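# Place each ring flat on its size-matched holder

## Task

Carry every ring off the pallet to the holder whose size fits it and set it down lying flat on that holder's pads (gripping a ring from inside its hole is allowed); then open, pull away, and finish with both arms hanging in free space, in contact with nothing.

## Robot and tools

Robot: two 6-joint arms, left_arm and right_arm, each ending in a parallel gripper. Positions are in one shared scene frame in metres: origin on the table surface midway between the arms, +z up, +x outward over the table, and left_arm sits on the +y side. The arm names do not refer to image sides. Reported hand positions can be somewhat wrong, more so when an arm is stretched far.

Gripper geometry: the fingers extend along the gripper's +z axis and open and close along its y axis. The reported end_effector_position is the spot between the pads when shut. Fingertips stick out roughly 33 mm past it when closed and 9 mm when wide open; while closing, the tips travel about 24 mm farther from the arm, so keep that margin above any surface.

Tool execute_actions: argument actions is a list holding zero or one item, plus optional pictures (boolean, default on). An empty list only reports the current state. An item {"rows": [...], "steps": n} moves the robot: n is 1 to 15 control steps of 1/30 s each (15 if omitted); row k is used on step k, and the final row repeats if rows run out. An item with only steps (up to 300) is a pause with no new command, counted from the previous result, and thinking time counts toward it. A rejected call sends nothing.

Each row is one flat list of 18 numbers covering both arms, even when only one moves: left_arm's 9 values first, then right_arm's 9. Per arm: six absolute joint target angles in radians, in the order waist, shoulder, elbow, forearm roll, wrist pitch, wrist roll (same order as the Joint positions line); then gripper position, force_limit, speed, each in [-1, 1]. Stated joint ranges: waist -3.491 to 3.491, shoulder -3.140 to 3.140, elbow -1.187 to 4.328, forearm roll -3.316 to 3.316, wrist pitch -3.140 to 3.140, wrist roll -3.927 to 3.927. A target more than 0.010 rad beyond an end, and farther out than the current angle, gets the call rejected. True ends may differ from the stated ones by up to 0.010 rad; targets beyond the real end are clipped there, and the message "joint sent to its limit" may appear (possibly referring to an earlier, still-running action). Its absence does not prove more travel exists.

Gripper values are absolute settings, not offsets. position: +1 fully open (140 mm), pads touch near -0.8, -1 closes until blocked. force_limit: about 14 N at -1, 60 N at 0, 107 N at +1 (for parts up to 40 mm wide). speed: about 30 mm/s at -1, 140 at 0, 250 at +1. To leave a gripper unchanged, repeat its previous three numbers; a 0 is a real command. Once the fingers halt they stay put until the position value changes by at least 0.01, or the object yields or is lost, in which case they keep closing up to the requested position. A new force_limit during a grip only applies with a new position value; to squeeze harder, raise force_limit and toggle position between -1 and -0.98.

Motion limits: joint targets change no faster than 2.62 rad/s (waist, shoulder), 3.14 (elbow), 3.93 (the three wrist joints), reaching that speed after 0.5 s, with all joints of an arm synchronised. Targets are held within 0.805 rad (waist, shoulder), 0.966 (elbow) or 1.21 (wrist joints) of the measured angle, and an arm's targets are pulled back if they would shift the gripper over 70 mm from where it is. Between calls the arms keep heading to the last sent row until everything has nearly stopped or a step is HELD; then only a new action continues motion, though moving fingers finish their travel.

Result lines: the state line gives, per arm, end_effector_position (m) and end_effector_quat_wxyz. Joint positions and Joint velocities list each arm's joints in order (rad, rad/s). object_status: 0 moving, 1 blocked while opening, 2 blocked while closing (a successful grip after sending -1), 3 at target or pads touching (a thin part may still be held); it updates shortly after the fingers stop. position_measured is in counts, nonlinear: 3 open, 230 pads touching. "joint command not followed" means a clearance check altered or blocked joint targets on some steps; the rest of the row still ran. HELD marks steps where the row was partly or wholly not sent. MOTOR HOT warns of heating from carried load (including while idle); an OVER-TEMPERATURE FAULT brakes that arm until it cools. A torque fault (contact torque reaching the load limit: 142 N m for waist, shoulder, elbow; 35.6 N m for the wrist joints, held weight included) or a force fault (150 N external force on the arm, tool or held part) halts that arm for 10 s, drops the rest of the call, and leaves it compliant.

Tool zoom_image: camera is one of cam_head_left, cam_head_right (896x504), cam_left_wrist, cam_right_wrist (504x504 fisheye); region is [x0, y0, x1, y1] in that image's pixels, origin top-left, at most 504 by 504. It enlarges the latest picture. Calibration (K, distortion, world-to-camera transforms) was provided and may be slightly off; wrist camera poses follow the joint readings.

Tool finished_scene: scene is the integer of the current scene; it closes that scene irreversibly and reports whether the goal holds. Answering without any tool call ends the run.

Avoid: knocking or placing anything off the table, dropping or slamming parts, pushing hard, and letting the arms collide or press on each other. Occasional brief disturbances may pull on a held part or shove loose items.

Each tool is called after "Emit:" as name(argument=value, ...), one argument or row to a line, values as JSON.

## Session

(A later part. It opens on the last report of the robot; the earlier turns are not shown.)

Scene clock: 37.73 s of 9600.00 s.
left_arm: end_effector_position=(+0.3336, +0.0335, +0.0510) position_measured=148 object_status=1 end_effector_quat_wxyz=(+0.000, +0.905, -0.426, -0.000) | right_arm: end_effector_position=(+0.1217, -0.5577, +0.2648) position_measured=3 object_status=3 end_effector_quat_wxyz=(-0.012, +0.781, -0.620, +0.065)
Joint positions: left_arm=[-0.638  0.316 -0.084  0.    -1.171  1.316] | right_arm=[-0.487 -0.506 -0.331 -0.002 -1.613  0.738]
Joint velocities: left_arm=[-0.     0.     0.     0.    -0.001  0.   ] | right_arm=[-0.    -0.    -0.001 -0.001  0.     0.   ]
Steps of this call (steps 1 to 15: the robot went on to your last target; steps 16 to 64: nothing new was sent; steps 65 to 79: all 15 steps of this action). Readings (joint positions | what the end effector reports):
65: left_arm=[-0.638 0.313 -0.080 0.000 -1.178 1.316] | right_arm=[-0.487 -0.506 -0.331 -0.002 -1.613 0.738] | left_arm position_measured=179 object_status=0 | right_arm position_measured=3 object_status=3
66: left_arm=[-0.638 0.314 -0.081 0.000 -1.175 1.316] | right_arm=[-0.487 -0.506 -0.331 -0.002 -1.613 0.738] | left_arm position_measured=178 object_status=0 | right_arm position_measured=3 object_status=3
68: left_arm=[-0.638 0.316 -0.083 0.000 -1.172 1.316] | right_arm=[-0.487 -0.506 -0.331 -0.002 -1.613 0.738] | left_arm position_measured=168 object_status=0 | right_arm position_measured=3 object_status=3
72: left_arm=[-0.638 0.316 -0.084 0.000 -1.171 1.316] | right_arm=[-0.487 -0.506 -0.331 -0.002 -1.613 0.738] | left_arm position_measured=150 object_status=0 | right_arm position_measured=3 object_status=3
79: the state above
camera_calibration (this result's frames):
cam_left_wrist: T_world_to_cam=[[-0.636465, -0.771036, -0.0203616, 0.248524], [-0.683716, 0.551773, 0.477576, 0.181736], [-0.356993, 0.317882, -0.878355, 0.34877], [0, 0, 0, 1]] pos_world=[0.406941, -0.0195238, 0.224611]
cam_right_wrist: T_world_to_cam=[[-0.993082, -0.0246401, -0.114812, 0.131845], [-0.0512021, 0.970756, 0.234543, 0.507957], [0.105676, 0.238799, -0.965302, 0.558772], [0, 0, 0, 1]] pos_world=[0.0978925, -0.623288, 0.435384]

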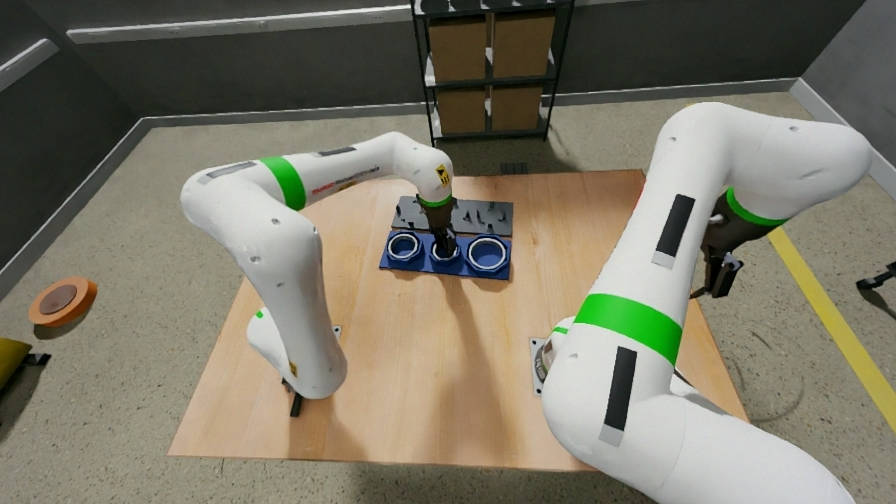

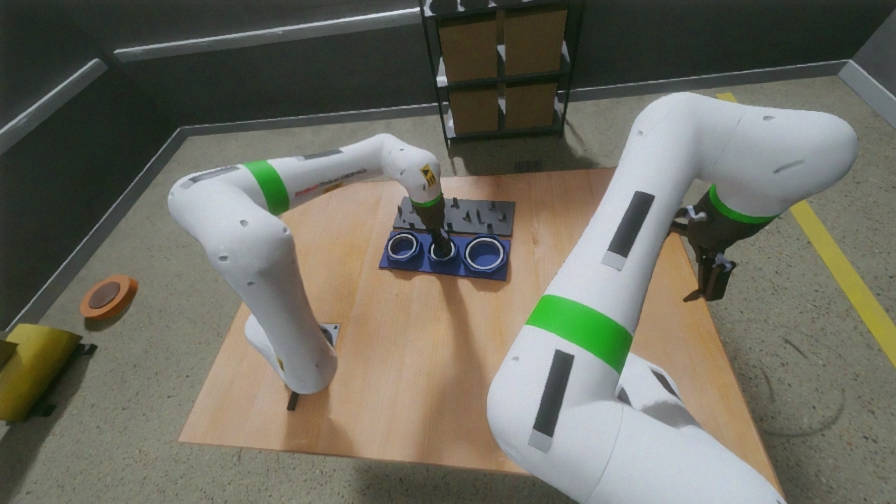

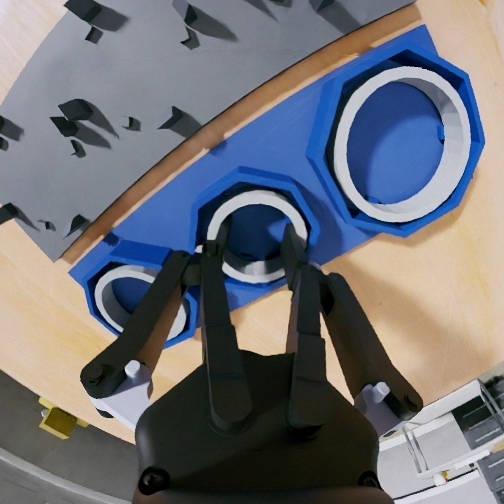

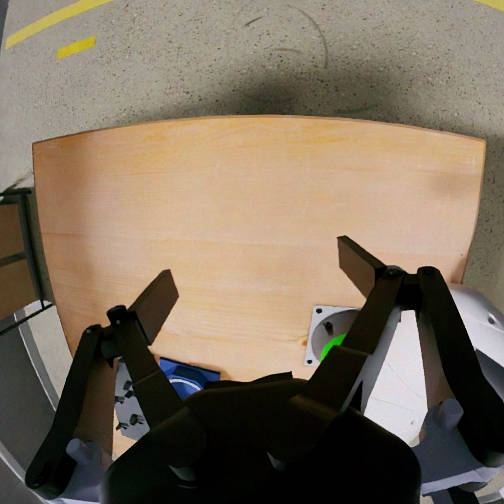

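Emit:
execute_actions(
  actions=[
    {"rows":[[-0.6384,0.2686,0.0008,0,-1.3030,1.316,1,0.6,-0.5,-0.487,-0.506,-0.331,-0.002,-1.613,0.738,1,0,0]],"steps":9},
  ],
  pictures=false,
)

Emit:
execute_actions(
  actions=[
    {"rows":[[-0.6857,0.9507,1.0516,0,-1.6717,1.364,1,0.6,-0.5,-0.487,-0.506,-0.331,-0.002,-1.613,0.738,1,0,0]],"steps":15},
  ],
  pictures=false,
)

Emit:
execute_actions(
  actions=[
    {"steps":18},
  ],
)

Emit:
zoom_image(
  camera="cam_left_wrist",
  region=[175, 130, 343, 298],
)

Scene clock: 40.80 s of 9600.00 s.
left_arm: end_effector_position=(+0.3338, +0.0334, +0.1100) position_measured=148 object_status=1 end_effector_quat_wxyz=(+0.000, +0.905, -0.426, +0.000) | right_arm: end_effector_position=(+0.1217, -0.5577, +0.2648) position_measured=3 object_status=3 end_effector_quat_wxyz=(-0.012, +0.781, -0.620, +0.065)
Joint positions: left_arm=[-0.638  0.268  0.001  0.    -1.302  1.316] | right_arm=[-0.487 -0.506 -0.331 -0.002 -1.613  0.738]
Joint velocities: left_arm=[-0.    -0.01   0.025 -0.001 -0.048  0.   ] | right_arm=[-0.     0.     0.     0.    -0.001  0.   ]
Steps of this call (steps 1 to 15: the robot went on to your last target; steps 16 to 83: nothing new was sent; steps 84 to 92: all 9 steps of this action). Readings (joint positions | what the end effector reports):
84: left_arm=[-0.638 0.316 -0.084 0.000 -1.171 1.316] | right_arm=[-0.487 -0.506 -0.331 -0.002 -1.613 0.738] | left_arm position_measured=148 object_status=1 | right_arm position_measured=3 object_status=3
85: left_arm=[-0.638 0.315 -0.082 0.000 -1.175 1.316] | right_arm=[-0.487 -0.506 -0.331 -0.002 -1.613 0.738] | left_arm position_measured=148 object_status=1 | right_arm position_measured=3 object_status=3
87: left_arm=[-0.638 0.304 -0.062 0.000 -1.206 1.316] | right_arm=[-0.487 -0.506 -0.331 -0.002 -1.613 0.738] | left_arm position_measured=148 object_status=1 | right_arm position_measured=3 object_status=3
91: left_arm=[-0.638 0.270 -0.002 0.000 -1.297 1.316] | right_arm=[-0.487 -0.506 -0.331 -0.002 -1.613 0.738] | left_arm position_measured=148 object_status=1 | right_arm position_measured=3 object_status=3
92: the state above

Scene clock: 41.30 s of 9600.00 s.
left_arm: end_effector_position=(+0.4275, -0.0520, +0.1254) position_measured=148 object_status=1 end_effector_quat_wxyz=(-0.001, +0.905, -0.426, -0.004) | right_arm: end_effector_position=(+0.1217, -0.5577, +0.2648) position_measured=3 object_status=3 end_effector_quat_wxyz=(-0.012, +0.781, -0.620, +0.065)
Joint positions: left_arm=[-0.66   0.589  0.486  0.    -1.476  1.338] | right_arm=[-0.487 -0.506 -0.331 -0.002 -1.613  0.738]
Joint velocities: left_arm=[-0.065  0.93   1.455  0.002 -0.499  0.065] | right_arm=[ 0.    -0.    -0.     0.     0.001 -0.   ]
Steps of this call (steps 1 to 15: all 15 steps of this action). Readings (joint positions | what the end effector reports):
1: left_arm=[-0.638 0.269 0.001 0.000 -1.303 1.316] | right_arm=[-0.487 -0.506 -0.331 -0.002 -1.613 0.738] | left_arm position_measured=148 object_status=1 | right_arm position_measured=3 object_status=3
2: left_arm=[-0.638 0.271 0.003 0.000 -1.304 1.316] | right_arm=[-0.487 -0.506 -0.331 -0.002 -1.613 0.738] | left_arm position_measured=148 object_status=1 | right_arm position_measured=3 object_status=3
4: left_arm=[-0.640 0.288 0.028 0.000 -1.314 1.317] | right_arm=[-0.487 -0.506 -0.331 -0.002 -1.613 0.738] | left_arm position_measured=148 object_status=1 | right_arm position_measured=3 object_status=3
8: left_arm=[-0.646 0.381 0.162 0.000 -1.363 1.324] | right_arm=[-0.487 -0.506 -0.331 -0.002 -1.613 0.738] | left_arm position_measured=148 object_status=1 | right_arm position_measured=3 object_status=3
15: the state above

Scene clock: 41.90 s of 9600.00 s.
left_arm: end_effector_position=(+0.4999, -0.1307, +0.1101) position_measured=148 object_status=1 end_effector_quat_wxyz=(+0.000, +0.905, -0.426, +0.000) | right_arm: end_effector_position=(+0.1217, -0.5577, +0.2648) position_measured=3 object_status=3 end_effector_quat_wxyz=(-0.012, +0.781, -0.620, +0.065)
Joint positions: left_arm=[-0.686  0.95   1.051  0.    -1.672  1.364] | right_arm=[-0.487 -0.506 -0.331 -0.002 -1.613  0.738]
Joint velocities: left_arm=[-0.    -0.001  0.002  0.    -0.001 -0.   ] | right_arm=[ 0.     0.     0.     0.001 -0.    -0.   ]
Steps of this call (steps 1 to 18: the robot went on to your last target). Readings (joint positions | what the end effector reports):
1: left_arm=[-0.663 0.621 0.536 0.000 -1.493 1.341] | right_arm=[-0.487 -0.506 -0.331 -0.002 -1.613 0.738] | left_arm position_measured=148 object_status=1 | right_arm position_measured=3 object_status=3
2: left_arm=[-0.665 0.653 0.587 0.000 -1.511 1.343] | right_arm=[-0.487 -0.506 -0.331 -0.002 -1.613 0.738] | left_arm position_measured=148 object_status=1 | right_arm position_measured=3 object_status=3
4: left_arm=[-0.670 0.721 0.693 0.000 -1.547 1.348] | right_arm=[-0.487 -0.506 -0.331 -0.002 -1.613 0.738] | left_arm position_measured=148 object_status=1 | right_arm position_measured=3 object_status=3
8: left_arm=[-0.679 0.857 0.905 0.000 -1.621 1.357] | right_arm=[-0.487 -0.506 -0.331 -0.002 -1.613 0.738] | left_arm position_measured=148 object_status=1 | right_arm position_measured=3 object_status=3
18: the state above
camera_calibration (this result's frames):
cam_left_wrist: T_world_to_cam=[[-0.635894, -0.771507, -0.0203635, 0.228586], [-0.684153, 0.551292, 0.477506, 0.357978], [-0.357173, 0.317575, -0.878393, 0.512377], [0, 0, 0, 1]] pos_world=[0.573276, -0.183712, 0.283786]
cam_right_wrist: T_world_to_cam=[[-0.993081, -0.02464, -0.114814, 0.131846], [-0.0512025, 0.970757, 0.234541, 0.507958], [0.105678, 0.238798, -0.965302, 0.558772], [0, 0, 0, 1]] pos_world=[0.0978928, -0.623288, 0.435384]

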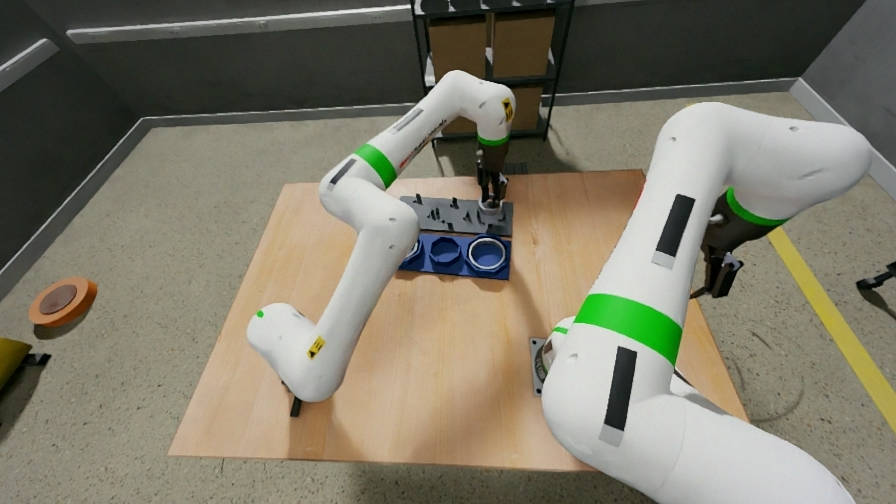

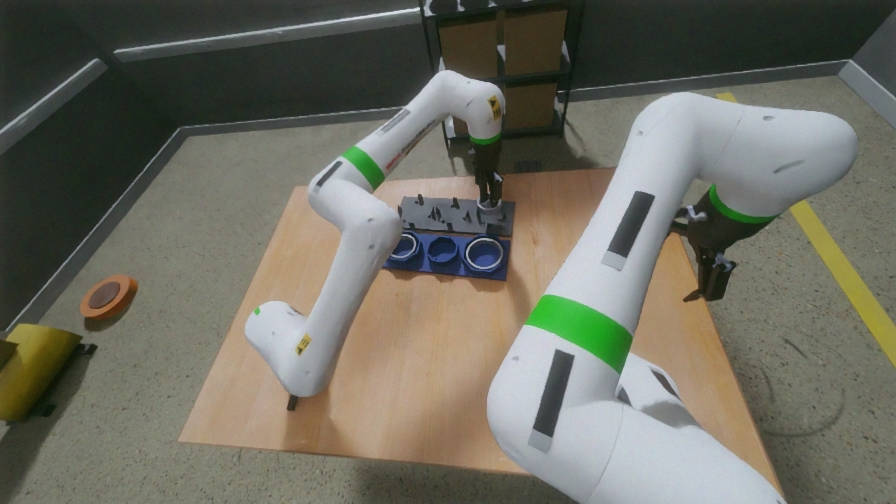

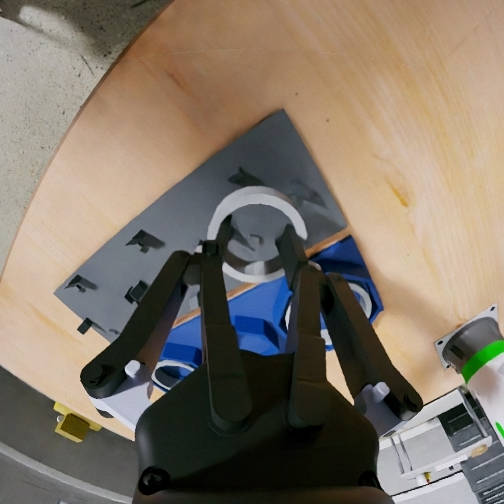

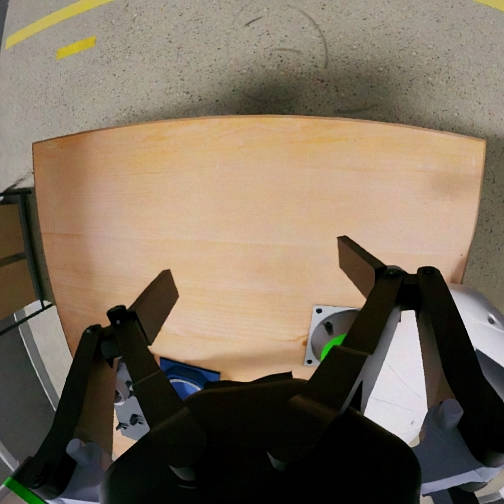

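Region (175, 130, 343, 298) of cam_left_wrist's 504x504 image, scaled by 3.000, with more detail than that image has.

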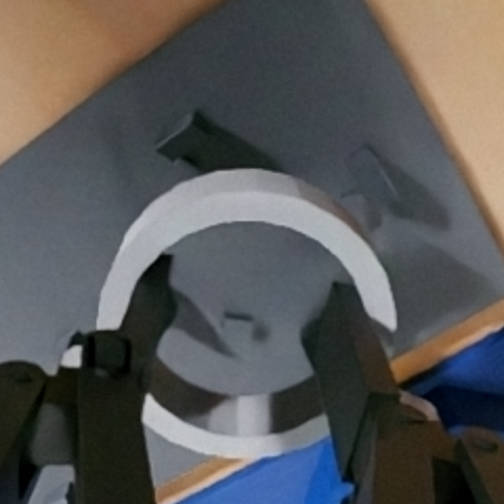

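Emit:
zoom_image(
  camera="cam_left_wrist",
  region=[215, 155, 330, 255],
)

Emit:
zoom_image(
  camera="cam_head_left",
  region=[430, 170, 530, 250],
)

Region (215, 155, 330, 255) of cam_left_wrist's 504x504 image, scaled by 4.383, with more detail than that image has; it fills the top 438 rows of this view, and the rest is white.

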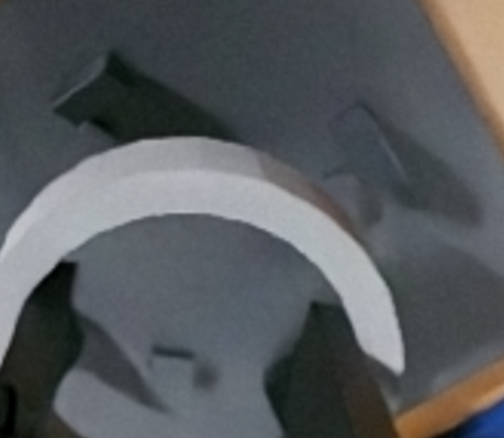

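Region (430, 170, 530, 250) of cam_head_left's 896x504 image, scaled by 5.040, with more detail than that image has; it fills the top 403 rows of this view, and the rest is white.

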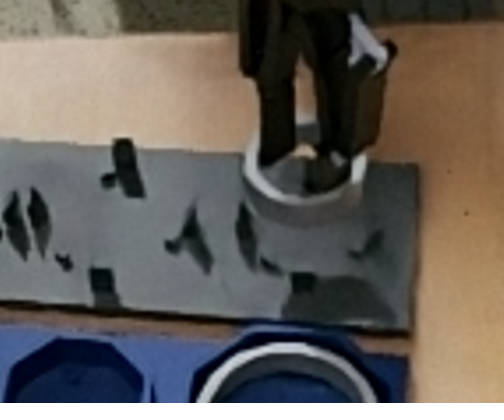

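Emit:
execute_actions(
  actions=[
    {"rows":[[-0.6931,0.9523,1.0078,0,-1.6263,1.371,1,0.6,-0.5,-0.487,-0.506,-0.331,-0.002,-1.613,0.738,1,0,0]],"steps":10},
  ],
)

Emit:
zoom_image(
  camera="cam_left_wrist",
  region=[195, 160, 321, 286],
)

Emit:
zoom_image(
  camera="cam_head_left",
  region=[450, 180, 530, 240],
)

Scene clock: 47.90 s of 9600.00 s.
left_arm: end_effector_position=(+0.4971, -0.1358, +0.0901) position_measured=148 object_status=1 end_effector_quat_wxyz=(-0.000, +0.905, -0.426, +0.000) | right_arm: end_effector_position=(+0.1217, -0.5577, +0.2648) position_measured=3 object_status=3 end_effector_quat_wxyz=(-0.012, +0.781, -0.620, +0.065)
Joint positions: left_arm=[-0.693  0.952  1.008 -0.    -1.626  1.371] | right_arm=[-0.487 -0.506 -0.331 -0.002 -1.613  0.738]
Joint velocities: left_arm=[-0.    -0.001 -0.003 -0.     0.    -0.   ] | right_arm=[-0.     0.     0.001  0.001  0.    -0.   ]
Steps of this call (steps 1 to 15: the robot went on to your last target; steps 16 to 90: nothing new was sent; then 2.67 s passed at rest; steps 91 to 100: all 10 steps of this action). Readings (joint positions | what the end effector reports):
91: left_arm=[-0.686 0.951 1.052 0.000 -1.672 1.364] | right_arm=[-0.487 -0.506 -0.331 -0.002 -1.613 0.738] | left_arm position_measured=148 object_status=1 | right_arm position_measured=3 object_status=3
92: left_arm=[-0.686 0.951 1.050 0.000 -1.669 1.364] | right_arm=[-0.487 -0.506 -0.331 -0.002 -1.613 0.738] | left_arm position_measured=148 object_status=1 | right_arm position_measured=3 object_status=3
94: left_arm=[-0.690 0.951 1.027 0.000 -1.645 1.368] | right_arm=[-0.487 -0.506 -0.331 -0.002 -1.613 0.738] | left_arm position_measured=148 object_status=1 | right_arm position_measured=3 object_status=3
98: left_arm=[-0.693 0.952 1.008 -0.000 -1.626 1.371] | right_arm=[-0.487 -0.506 -0.331 -0.002 -1.613 0.738] | left_arm position_measured=148 object_status=1 | right_arm position_measured=3 object_status=3
100: the state above
camera_calibration (this result's frames):
cam_left_wrist: T_world_to_cam=[[-0.636285, -0.771182, -0.020493, 0.222759], [-0.683952, 0.551627, 0.477407, 0.368432], [-0.356863, 0.317783, -0.878443, 0.495273], [0, 0, 0, 1]] pos_world=[0.570472, -0.188839, 0.263743]
cam_right_wrist: T_world_to_cam=[[-0.993081, -0.02464, -0.114814, 0.131846], [-0.0512024, 0.970757, 0.234542, 0.507958], [0.105678, 0.238798, -0.965302, 0.558772], [0, 0, 0, 1]] pos_world=[0.0978928, -0.623288, 0.435384]

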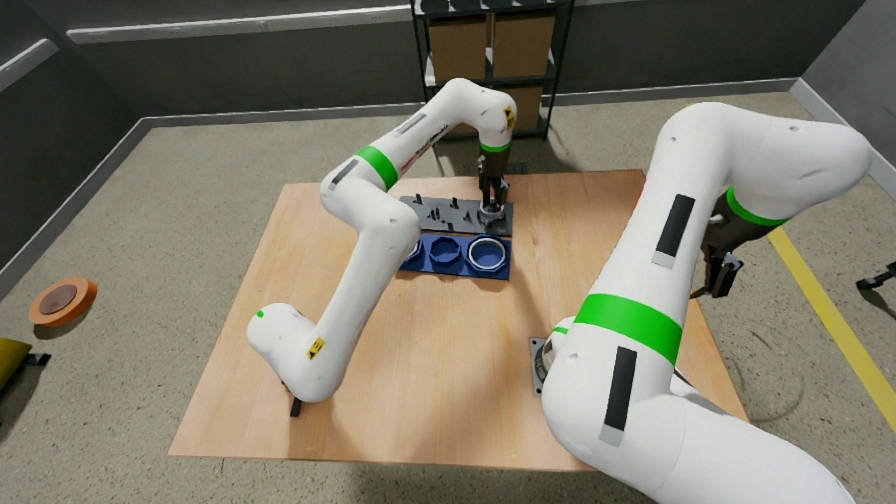

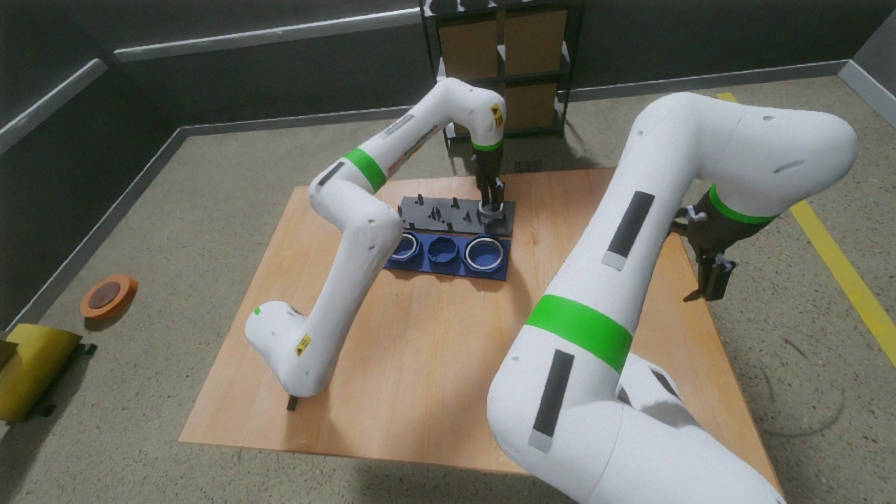

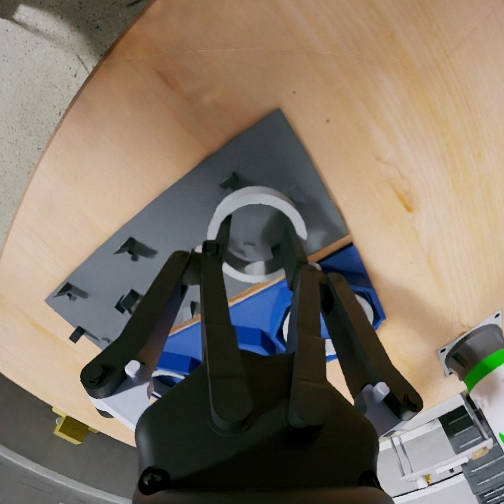

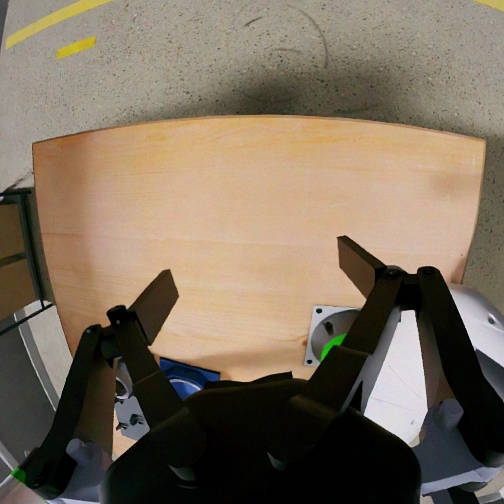

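Region (195, 160, 321, 286) of cam_left_wrist's 504x504 image, scaled by 4.000, with more detail than that image has.

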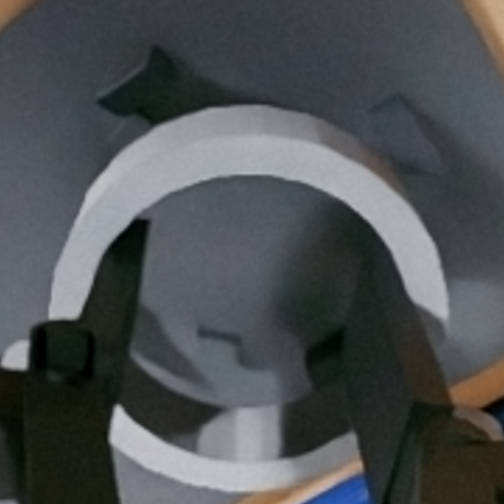

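Region (450, 180, 530, 240) of cam_head_left's 896x504 image, scaled by 6.300, with more detail than that image has; it fills the top 378 rows of this view, and the rest is white.

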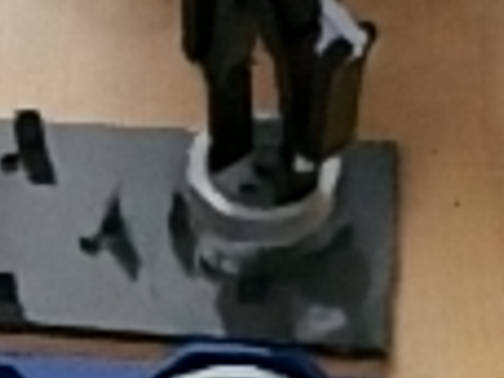

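Emit:
execute_actions(
  actions=[
    {"rows":[[-0.6931,0.9497,0.9612,0,-1.5823,1.371,1,0.6,-0.5,-0.487,-0.506,-0.331,-0.002,-1.613,0.738,1,0,0]],"steps":10},
  ],
)

Emit:
zoom_image(
  camera="cam_left_wrist",
  region=[195, 160, 321, 286],
)

Emit:
zoom_image(
  camera="cam_head_left",
  region=[450, 180, 530, 240],
)

Scene clock: 60.70 s of 9600.00 s.
left_arm: end_effector_position=(+0.4971, -0.1358, +0.0721) position_measured=148 object_status=1 end_effector_quat_wxyz=(+0.000, +0.905, -0.426, +0.000) | right_arm: end_effector_position=(+0.1217, -0.5577, +0.2648) position_measured=3 object_status=3 end_effector_quat_wxyz=(-0.012, +0.781, -0.620, +0.065)
Joint positions: left_arm=[-0.693  0.95   0.961  0.    -1.582  1.371] | right_arm=[-0.487 -0.506 -0.331 -0.002 -1.613  0.738]
Joint velocities: left_arm=[-0.    -0.     0.003 -0.001  0.001  0.   ] | right_arm=[-0.     0.    -0.    -0.001  0.    -0.   ]
Steps of this call (steps 1 to 15: the robot went on to your last target; steps 16 to 90: nothing new was sent; then 9.47 s passed at rest; steps 91 to 100: all 10 steps of this action). Readings (joint positions | what the end effector reports):
91: left_arm=[-0.693 0.952 1.008 0.000 -1.626 1.371] | right_arm=[-0.487 -0.506 -0.331 -0.002 -1.613 0.738] | left_arm position_measured=148 object_status=1 | right_arm position_measured=3 object_status=3
92: left_arm=[-0.693 0.952 1.005 0.000 -1.624 1.371] | right_arm=[-0.487 -0.506 -0.331 -0.002 -1.613 0.738] | left_arm position_measured=148 object_status=1 | right_arm position_measured=3 object_status=3
94: left_arm=[-0.693 0.951 0.982 0.000 -1.601 1.371] | right_arm=[-0.487 -0.506 -0.331 -0.002 -1.613 0.738] | left_arm position_measured=148 object_status=1 | right_arm position_measured=3 object_status=3
98: left_arm=[-0.693 0.950 0.961 0.000 -1.582 1.371] | right_arm=[-0.487 -0.506 -0.331 -0.002 -1.613 0.738] | left_arm position_measured=148 object_status=1 | right_arm position_measured=3 object_status=3
100: the state above
camera_calibration (this result's frames):
cam_left_wrist: T_world_to_cam=[[-0.636213, -0.77125, -0.0201417, 0.222275], [-0.683881, 0.551672, 0.477456, 0.376926], [-0.357127, 0.317538, -0.878425, 0.47959], [0, 0, 0, 1]] pos_world=[0.570461, -0.188798, 0.245795]
cam_right_wrist: T_world_to_cam=[[-0.993081, -0.0246399, -0.114814, 0.131846], [-0.0512023, 0.970757, 0.234542, 0.507958], [0.105678, 0.238798, -0.965302, 0.558772], [0, 0, 0, 1]] pos_world=[0.0978928, -0.623288, 0.435384]

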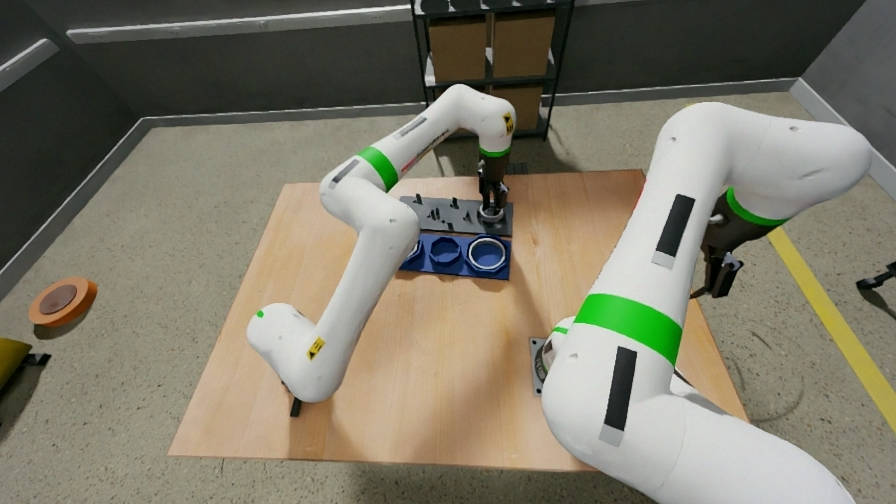

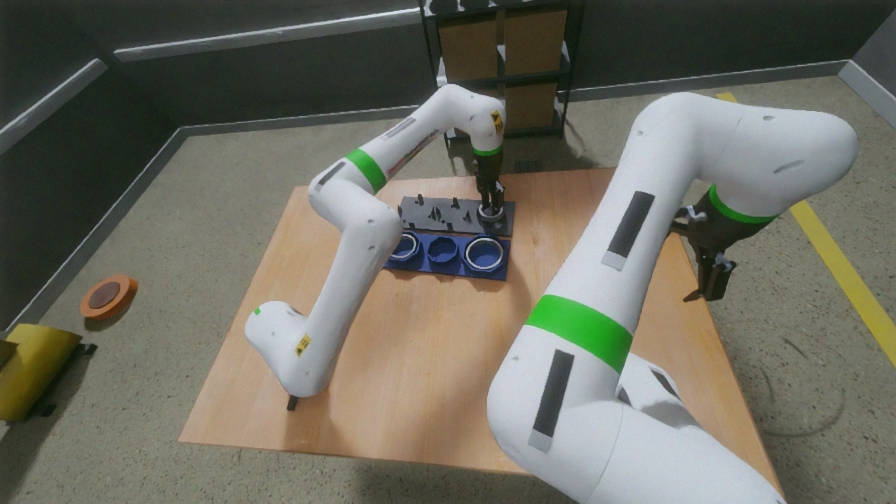

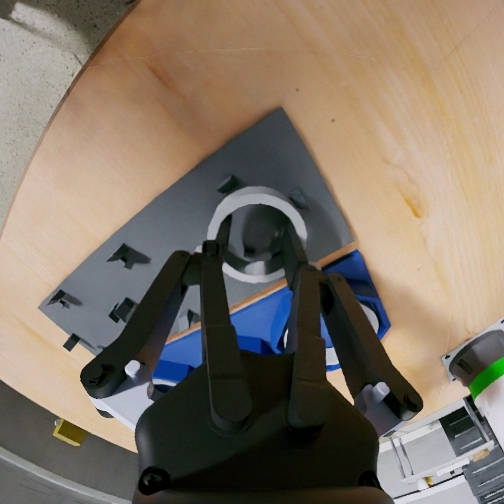

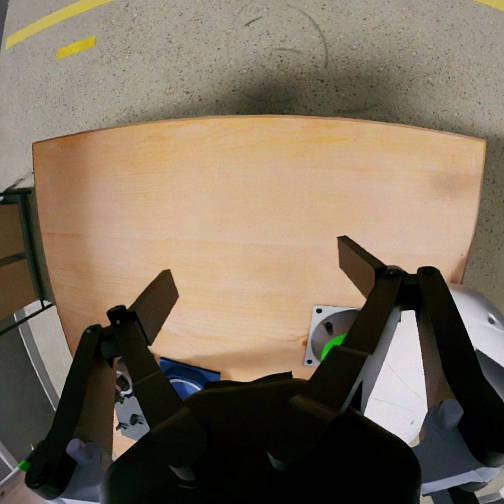

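Region (195, 160, 321, 286) of cam_left_wrist's 504x504 image, scaled by 4.000, with more detail than that image has.

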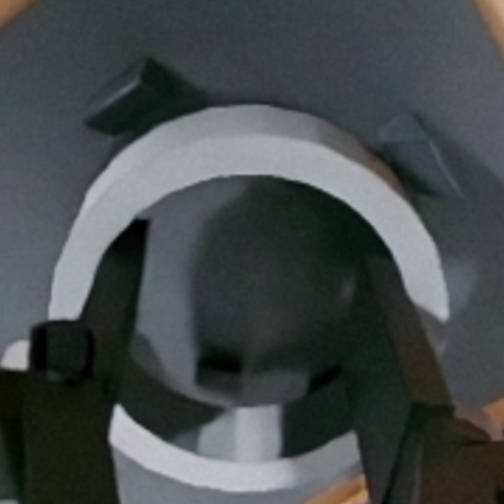

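Region (450, 180, 530, 240) of cam_head_left's 896x504 image, scaled by 6.300, with more detail than that image has; it fills the top 378 rows of this view, and the rest is white.

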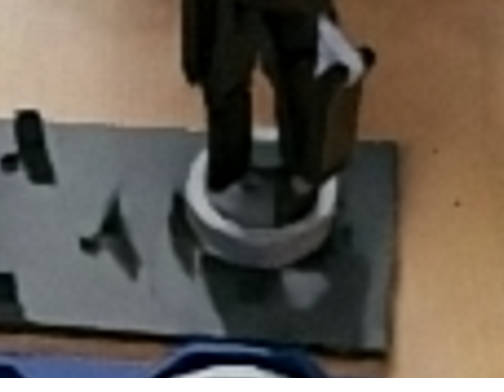

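Emit:
execute_actions(
  actions=[
    {"rows":[[-0.692,0.9497,0.9576,0,-1.5787,1.371,1,0.6,-0.5,-0.487,-0.506,-0.331,-0.002,-1.613,0.738,1,0,0],[-0.692,0.9497,0.954,0,-1.5751,1.371,1,0.6,-0.5,-0.487,-0.506,-0.331,-0.002,-1.613,0.738,1,0,0],[-0.692,0.9498,0.9503,0,-1.5713,1.371,1,0.6,-0.5,-0.487,-0.506,-0.331,-0.002,-1.613,0.738,1,0,0],[-0.692,0.9498,0.9467,0,-1.5677,1.371,1,0.6,-0.5,-0.487,-0.506,-0.331,-0.002,-1.613,0.738,1,0,0],[-0.692,0.9499,0.943,0,-1.5639,1.371,1,0.6,-0.5,-0.487,-0.506,-0.331,-0.002,-1.613,0.738,1,0,0],[-0.692,0.95,0.9394,0,-1.5602,1.371,1,0.6,-0.5,-0.487,-0.506,-0.331,-0.002,-1.613,0.738,1,0,0],[-0.692,0.95,0.9358,0,-1.5566,1.371,1,0.6,-0.5,-0.487,-0.506,-0.331,-0.002,-1.613,0.738,1,0,0],[-0.692,0.9501,0.9321,0,-1.5528,1.371,1,0.6,-0.5,-0.487,-0.506,-0.331,-0.002,-1.613,0.738,1,0,0],[-0.692,0.9502,0.9285,0,-1.5491,1.371,1,0.6,-0.5,-0.487,-0.506,-0.331,-0.002,-1.613,0.738,1,0,0],[-0.692,0.9503,0.9249,0,-1.5454,1.371,1,0.6,-0.5,-0.487,-0.506,-0.331,-0.002,-1.613,0.738,1,0,0]],"steps":15},
  ],
)

Emit:
zoom_image(
  camera="cam_left_wrist",
  region=[195, 160, 321, 286],
)

Emit:
zoom_image(
  camera="cam_head_left",
  region=[450, 180, 530, 240],
)

Scene clock: 66.77 s of 9600.00 s.
left_arm: end_effector_position=(+0.4978, -0.1352, +0.0559) position_measured=148 object_status=1 end_effector_quat_wxyz=(-0.000, +0.905, -0.425, -0.000) | right_arm: end_effector_position=(+0.1217, -0.5577, +0.2648) position_measured=3 object_status=3 end_effector_quat_wxyz=(-0.012, +0.781, -0.620, +0.065)
Joint positions: left_arm=[-0.692  0.95   0.925 -0.    -1.545  1.371] | right_arm=[-0.487 -0.506 -0.331 -0.002 -1.613  0.738]
Joint velocities: left_arm=[ 0.     0.     0.001  0.001  0.    -0.   ] | right_arm=[-0.    -0.    -0.001  0.     0.    -0.   ]
Steps of this call (steps 1 to 15: the robot went on to your last target; steps 16 to 90: nothing new was sent; then 2.57 s passed at rest; steps 91 to 105: all 15 steps of this action). Readings (joint positions | what the end effector reports):
91: left_arm=[-0.693 0.950 0.961 -0.000 -1.582 1.371] | right_arm=[-0.487 -0.506 -0.331 -0.002 -1.613 0.738] | left_arm position_measured=148 object_status=1 | right_arm position_measured=3 object_status=3
92: left_arm=[-0.693 0.950 0.960 -0.000 -1.581 1.371] | right_arm=[-0.487 -0.506 -0.331 -0.002 -1.613 0.738] | left_arm position_measured=148 object_status=1 | right_arm position_measured=3 object_status=3
94: left_arm=[-0.692 0.950 0.954 -0.000 -1.575 1.371] | right_arm=[-0.487 -0.506 -0.331 -0.002 -1.613 0.738] | left_arm position_measured=148 object_status=1 | right_arm position_measured=3 object_status=3
98: left_arm=[-0.692 0.950 0.939 -0.000 -1.560 1.371] | right_arm=[-0.487 -0.506 -0.331 -0.002 -1.613 0.738] | left_arm position_measured=148 object_status=1 | right_arm position_measured=3 object_status=3
105: the state above
camera_calibration (this result's frames):
cam_left_wrist: T_world_to_cam=[[-0.635359, -0.771947, -0.0204229, 0.22239], [-0.684494, 0.550743, 0.477651, 0.385006], [-0.357474, 0.317459, -0.878312, 0.465503], [0, 0, 0, 1]] pos_world=[0.571237, -0.188144, 0.2295]
cam_right_wrist: T_world_to_cam=[[-0.993081, -0.0246401, -0.114814, 0.131846], [-0.0512025, 0.970757, 0.234542, 0.507958], [0.105678, 0.238798, -0.965302, 0.558772], [0, 0, 0, 1]] pos_world=[0.0978928, -0.623288, 0.435384]

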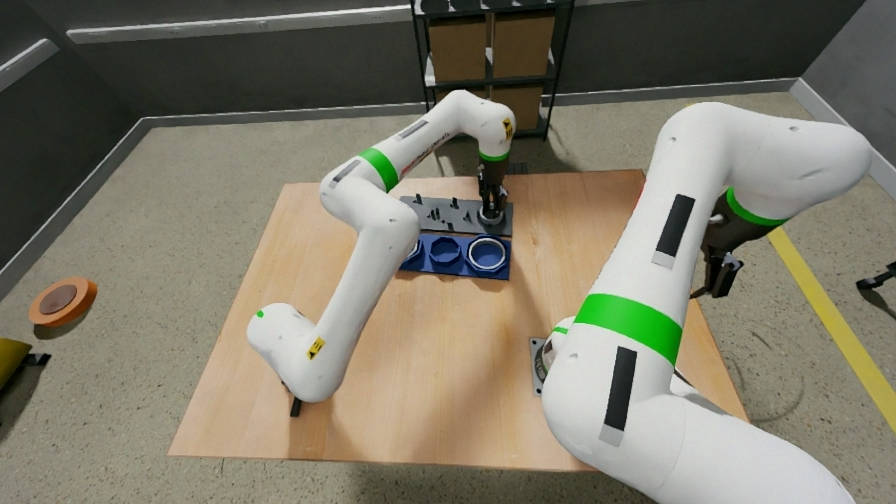

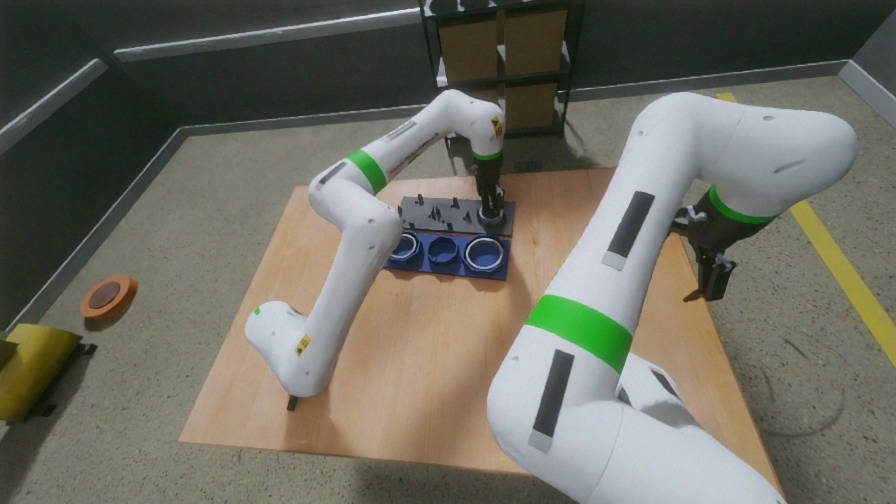

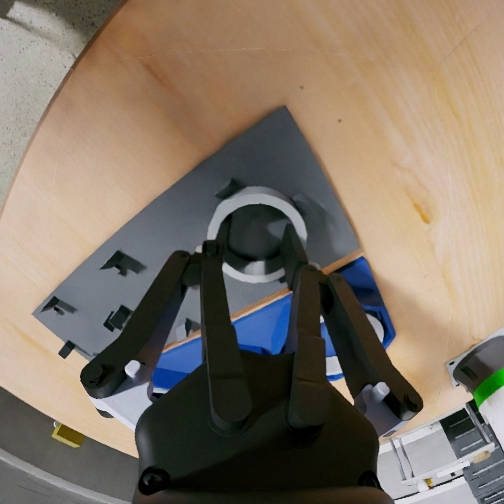

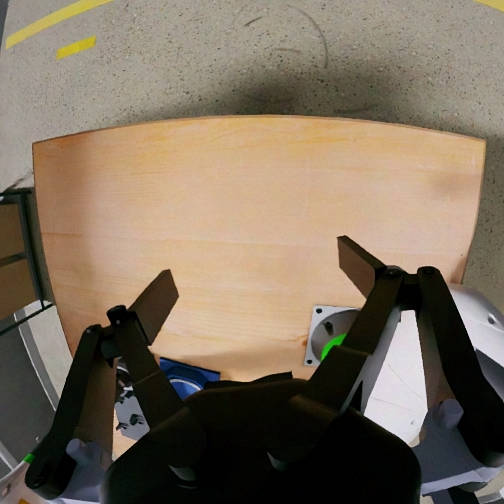

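Region (195, 160, 321, 286) of cam_left_wrist's 504x504 image, scaled by 4.000, with more detail than that image has.

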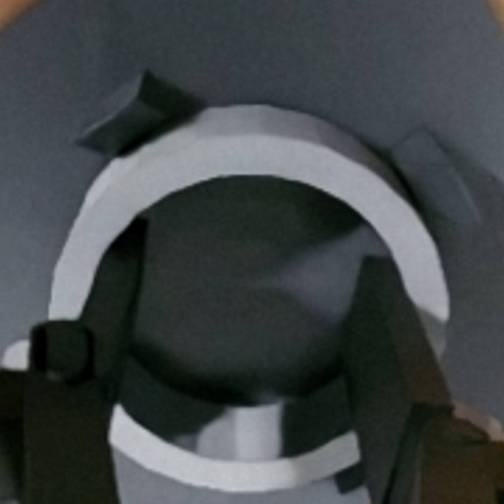

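Region (450, 180, 530, 240) of cam_head_left's 896x504 image, scaled by 6.300, with more detail than that image has; it fills the top 378 rows of this view, and the rest is white.

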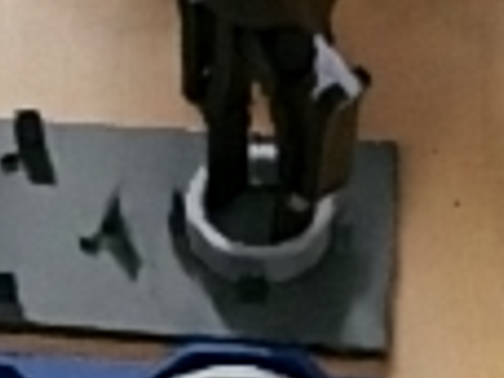

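Emit:
execute_actions(
  actions=[
    {"rows":[[-0.6925,0.9504,0.9227,0,-1.5431,1.371,1,0.6,-0.5,-0.487,-0.506,-0.331,-0.002,-1.613,0.738,1,0,0],[-0.6925,0.9505,0.9205,0,-1.5408,1.371,1,0.6,-0.5,-0.487,-0.506,-0.331,-0.002,-1.613,0.738,1,0,0],[-0.6925,0.9506,0.9183,0,-1.5385,1.371,1,0.6,-0.5,-0.487,-0.506,-0.331,-0.002,-1.613,0.738,1,0,0],[-0.6925,0.9507,0.9161,0,-1.5362,1.371,1,0.6,-0.5,-0.487,-0.506,-0.331,-0.002,-1.613,0.738,1,0,0]],"steps":10},
  ],
)

Emit:
zoom_image(
  camera="cam_left_wrist",
  region=[195, 160, 321, 286],
)

Scene clock: 68.53 s of 9600.00 s.
left_arm: end_effector_position=(+0.4977, -0.1356, +0.0525) position_measured=147 object_status=1 end_effector_quat_wxyz=(+0.000, +0.905, -0.426, +0.001) | right_arm: end_effector_position=(+0.1217, -0.5577, +0.2648) position_measured=3 object_status=3 end_effector_quat_wxyz=(-0.012, +0.781, -0.620, +0.065)
Joint positions: left_arm=[-0.692  0.95   0.916  0.    -1.536  1.371] | right_arm=[-0.487 -0.506 -0.331 -0.002 -1.613  0.738]
Joint velocities: left_arm=[-0.001  0.005 -0.003 -0.001  0.002  0.   ] | right_arm=[ 0.    -0.     0.    -0.    -0.001  0.   ]
Steps of this call (steps 1 to 15: the robot went on to your last target; steps 16 to 43: nothing new was sent; steps 44 to 53: all 10 steps of this action). Readings (joint positions | what the end effector reports):
44: left_arm=[-0.692 0.950 0.925 -0.000 -1.545 1.371] | right_arm=[-0.487 -0.506 -0.331 -0.002 -1.613 0.738] | left_arm position_measured=148 object_status=1 | right_arm position_measured=3 object_status=3
45: left_arm=[-0.692 0.950 0.924 -0.000 -1.544 1.371] | right_arm=[-0.487 -0.506 -0.331 -0.002 -1.613 0.738] | left_arm position_measured=148 object_status=1 | right_arm position_measured=3 object_status=3
47: left_arm=[-0.692 0.950 0.921 -0.000 -1.541 1.371] | right_arm=[-0.487 -0.506 -0.331 -0.002 -1.613 0.738] | left_arm position_measured=147 object_status=1 | right_arm position_measured=3 object_status=3
51: left_arm=[-0.692 0.950 0.917 0.000 -1.536 1.371] | right_arm=[-0.487 -0.506 -0.331 -0.002 -1.613 0.738] | left_arm position_measured=147 object_status=1 | right_arm position_measured=3 object_status=3
53: the state above
camera_calibration (this result's frames):
cam_left_wrist: T_world_to_cam=[[-0.635638, -0.771723, -0.0202123, 0.222105], [-0.684678, 0.551461, 0.476557, 0.387014], [-0.356623, 0.316756, -0.878911, 0.462202], [0, 0, 0, 1]] pos_world=[0.57099, -0.188426, 0.22629]
cam_right_wrist: T_world_to_cam=[[-0.993081, -0.0246402, -0.114815, 0.131846], [-0.0512027, 0.970757, 0.234541, 0.507958], [0.105678, 0.238798, -0.965302, 0.558772], [0, 0, 0, 1]] pos_world=[0.0978929, -0.623288, 0.435384]

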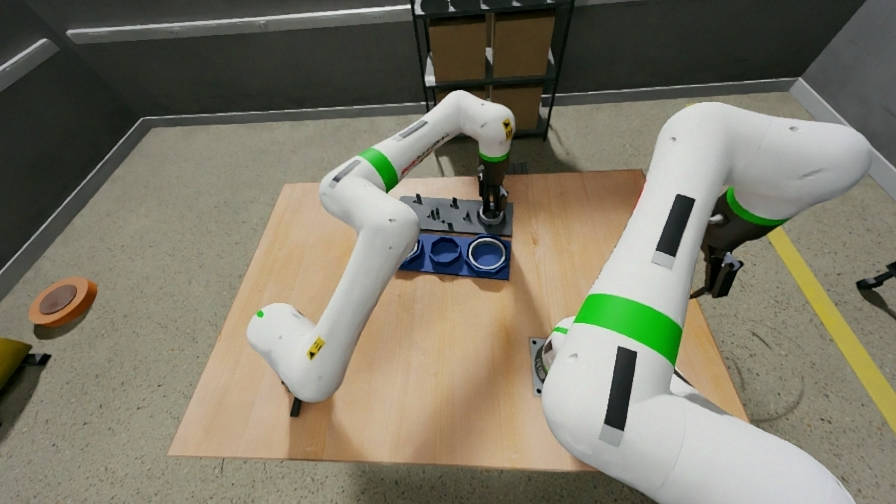

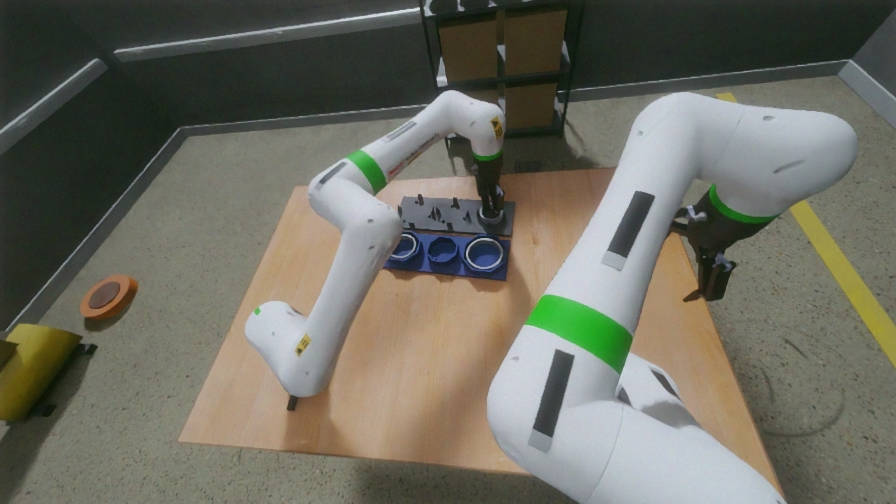

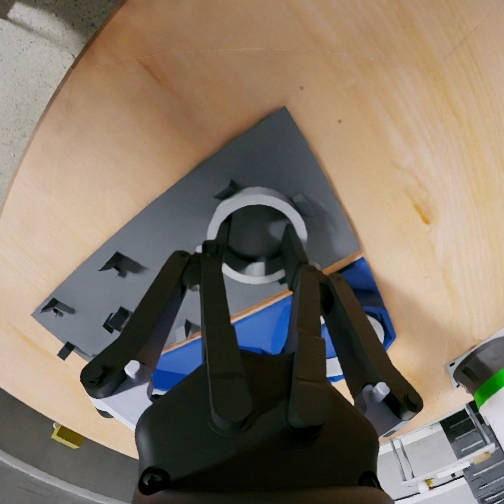

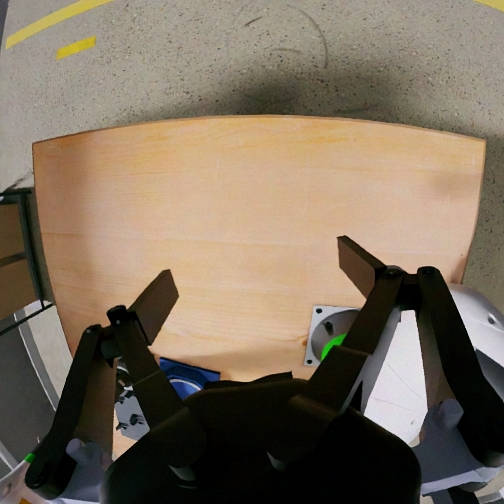

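Region (195, 160, 321, 286) of cam_left_wrist's 504x504 image, scaled by 4.000, with more detail than that image has.

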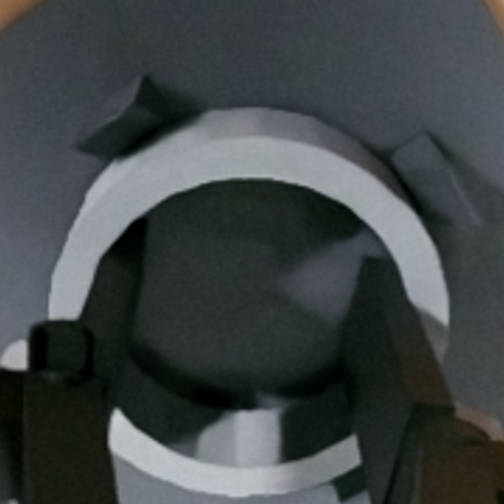

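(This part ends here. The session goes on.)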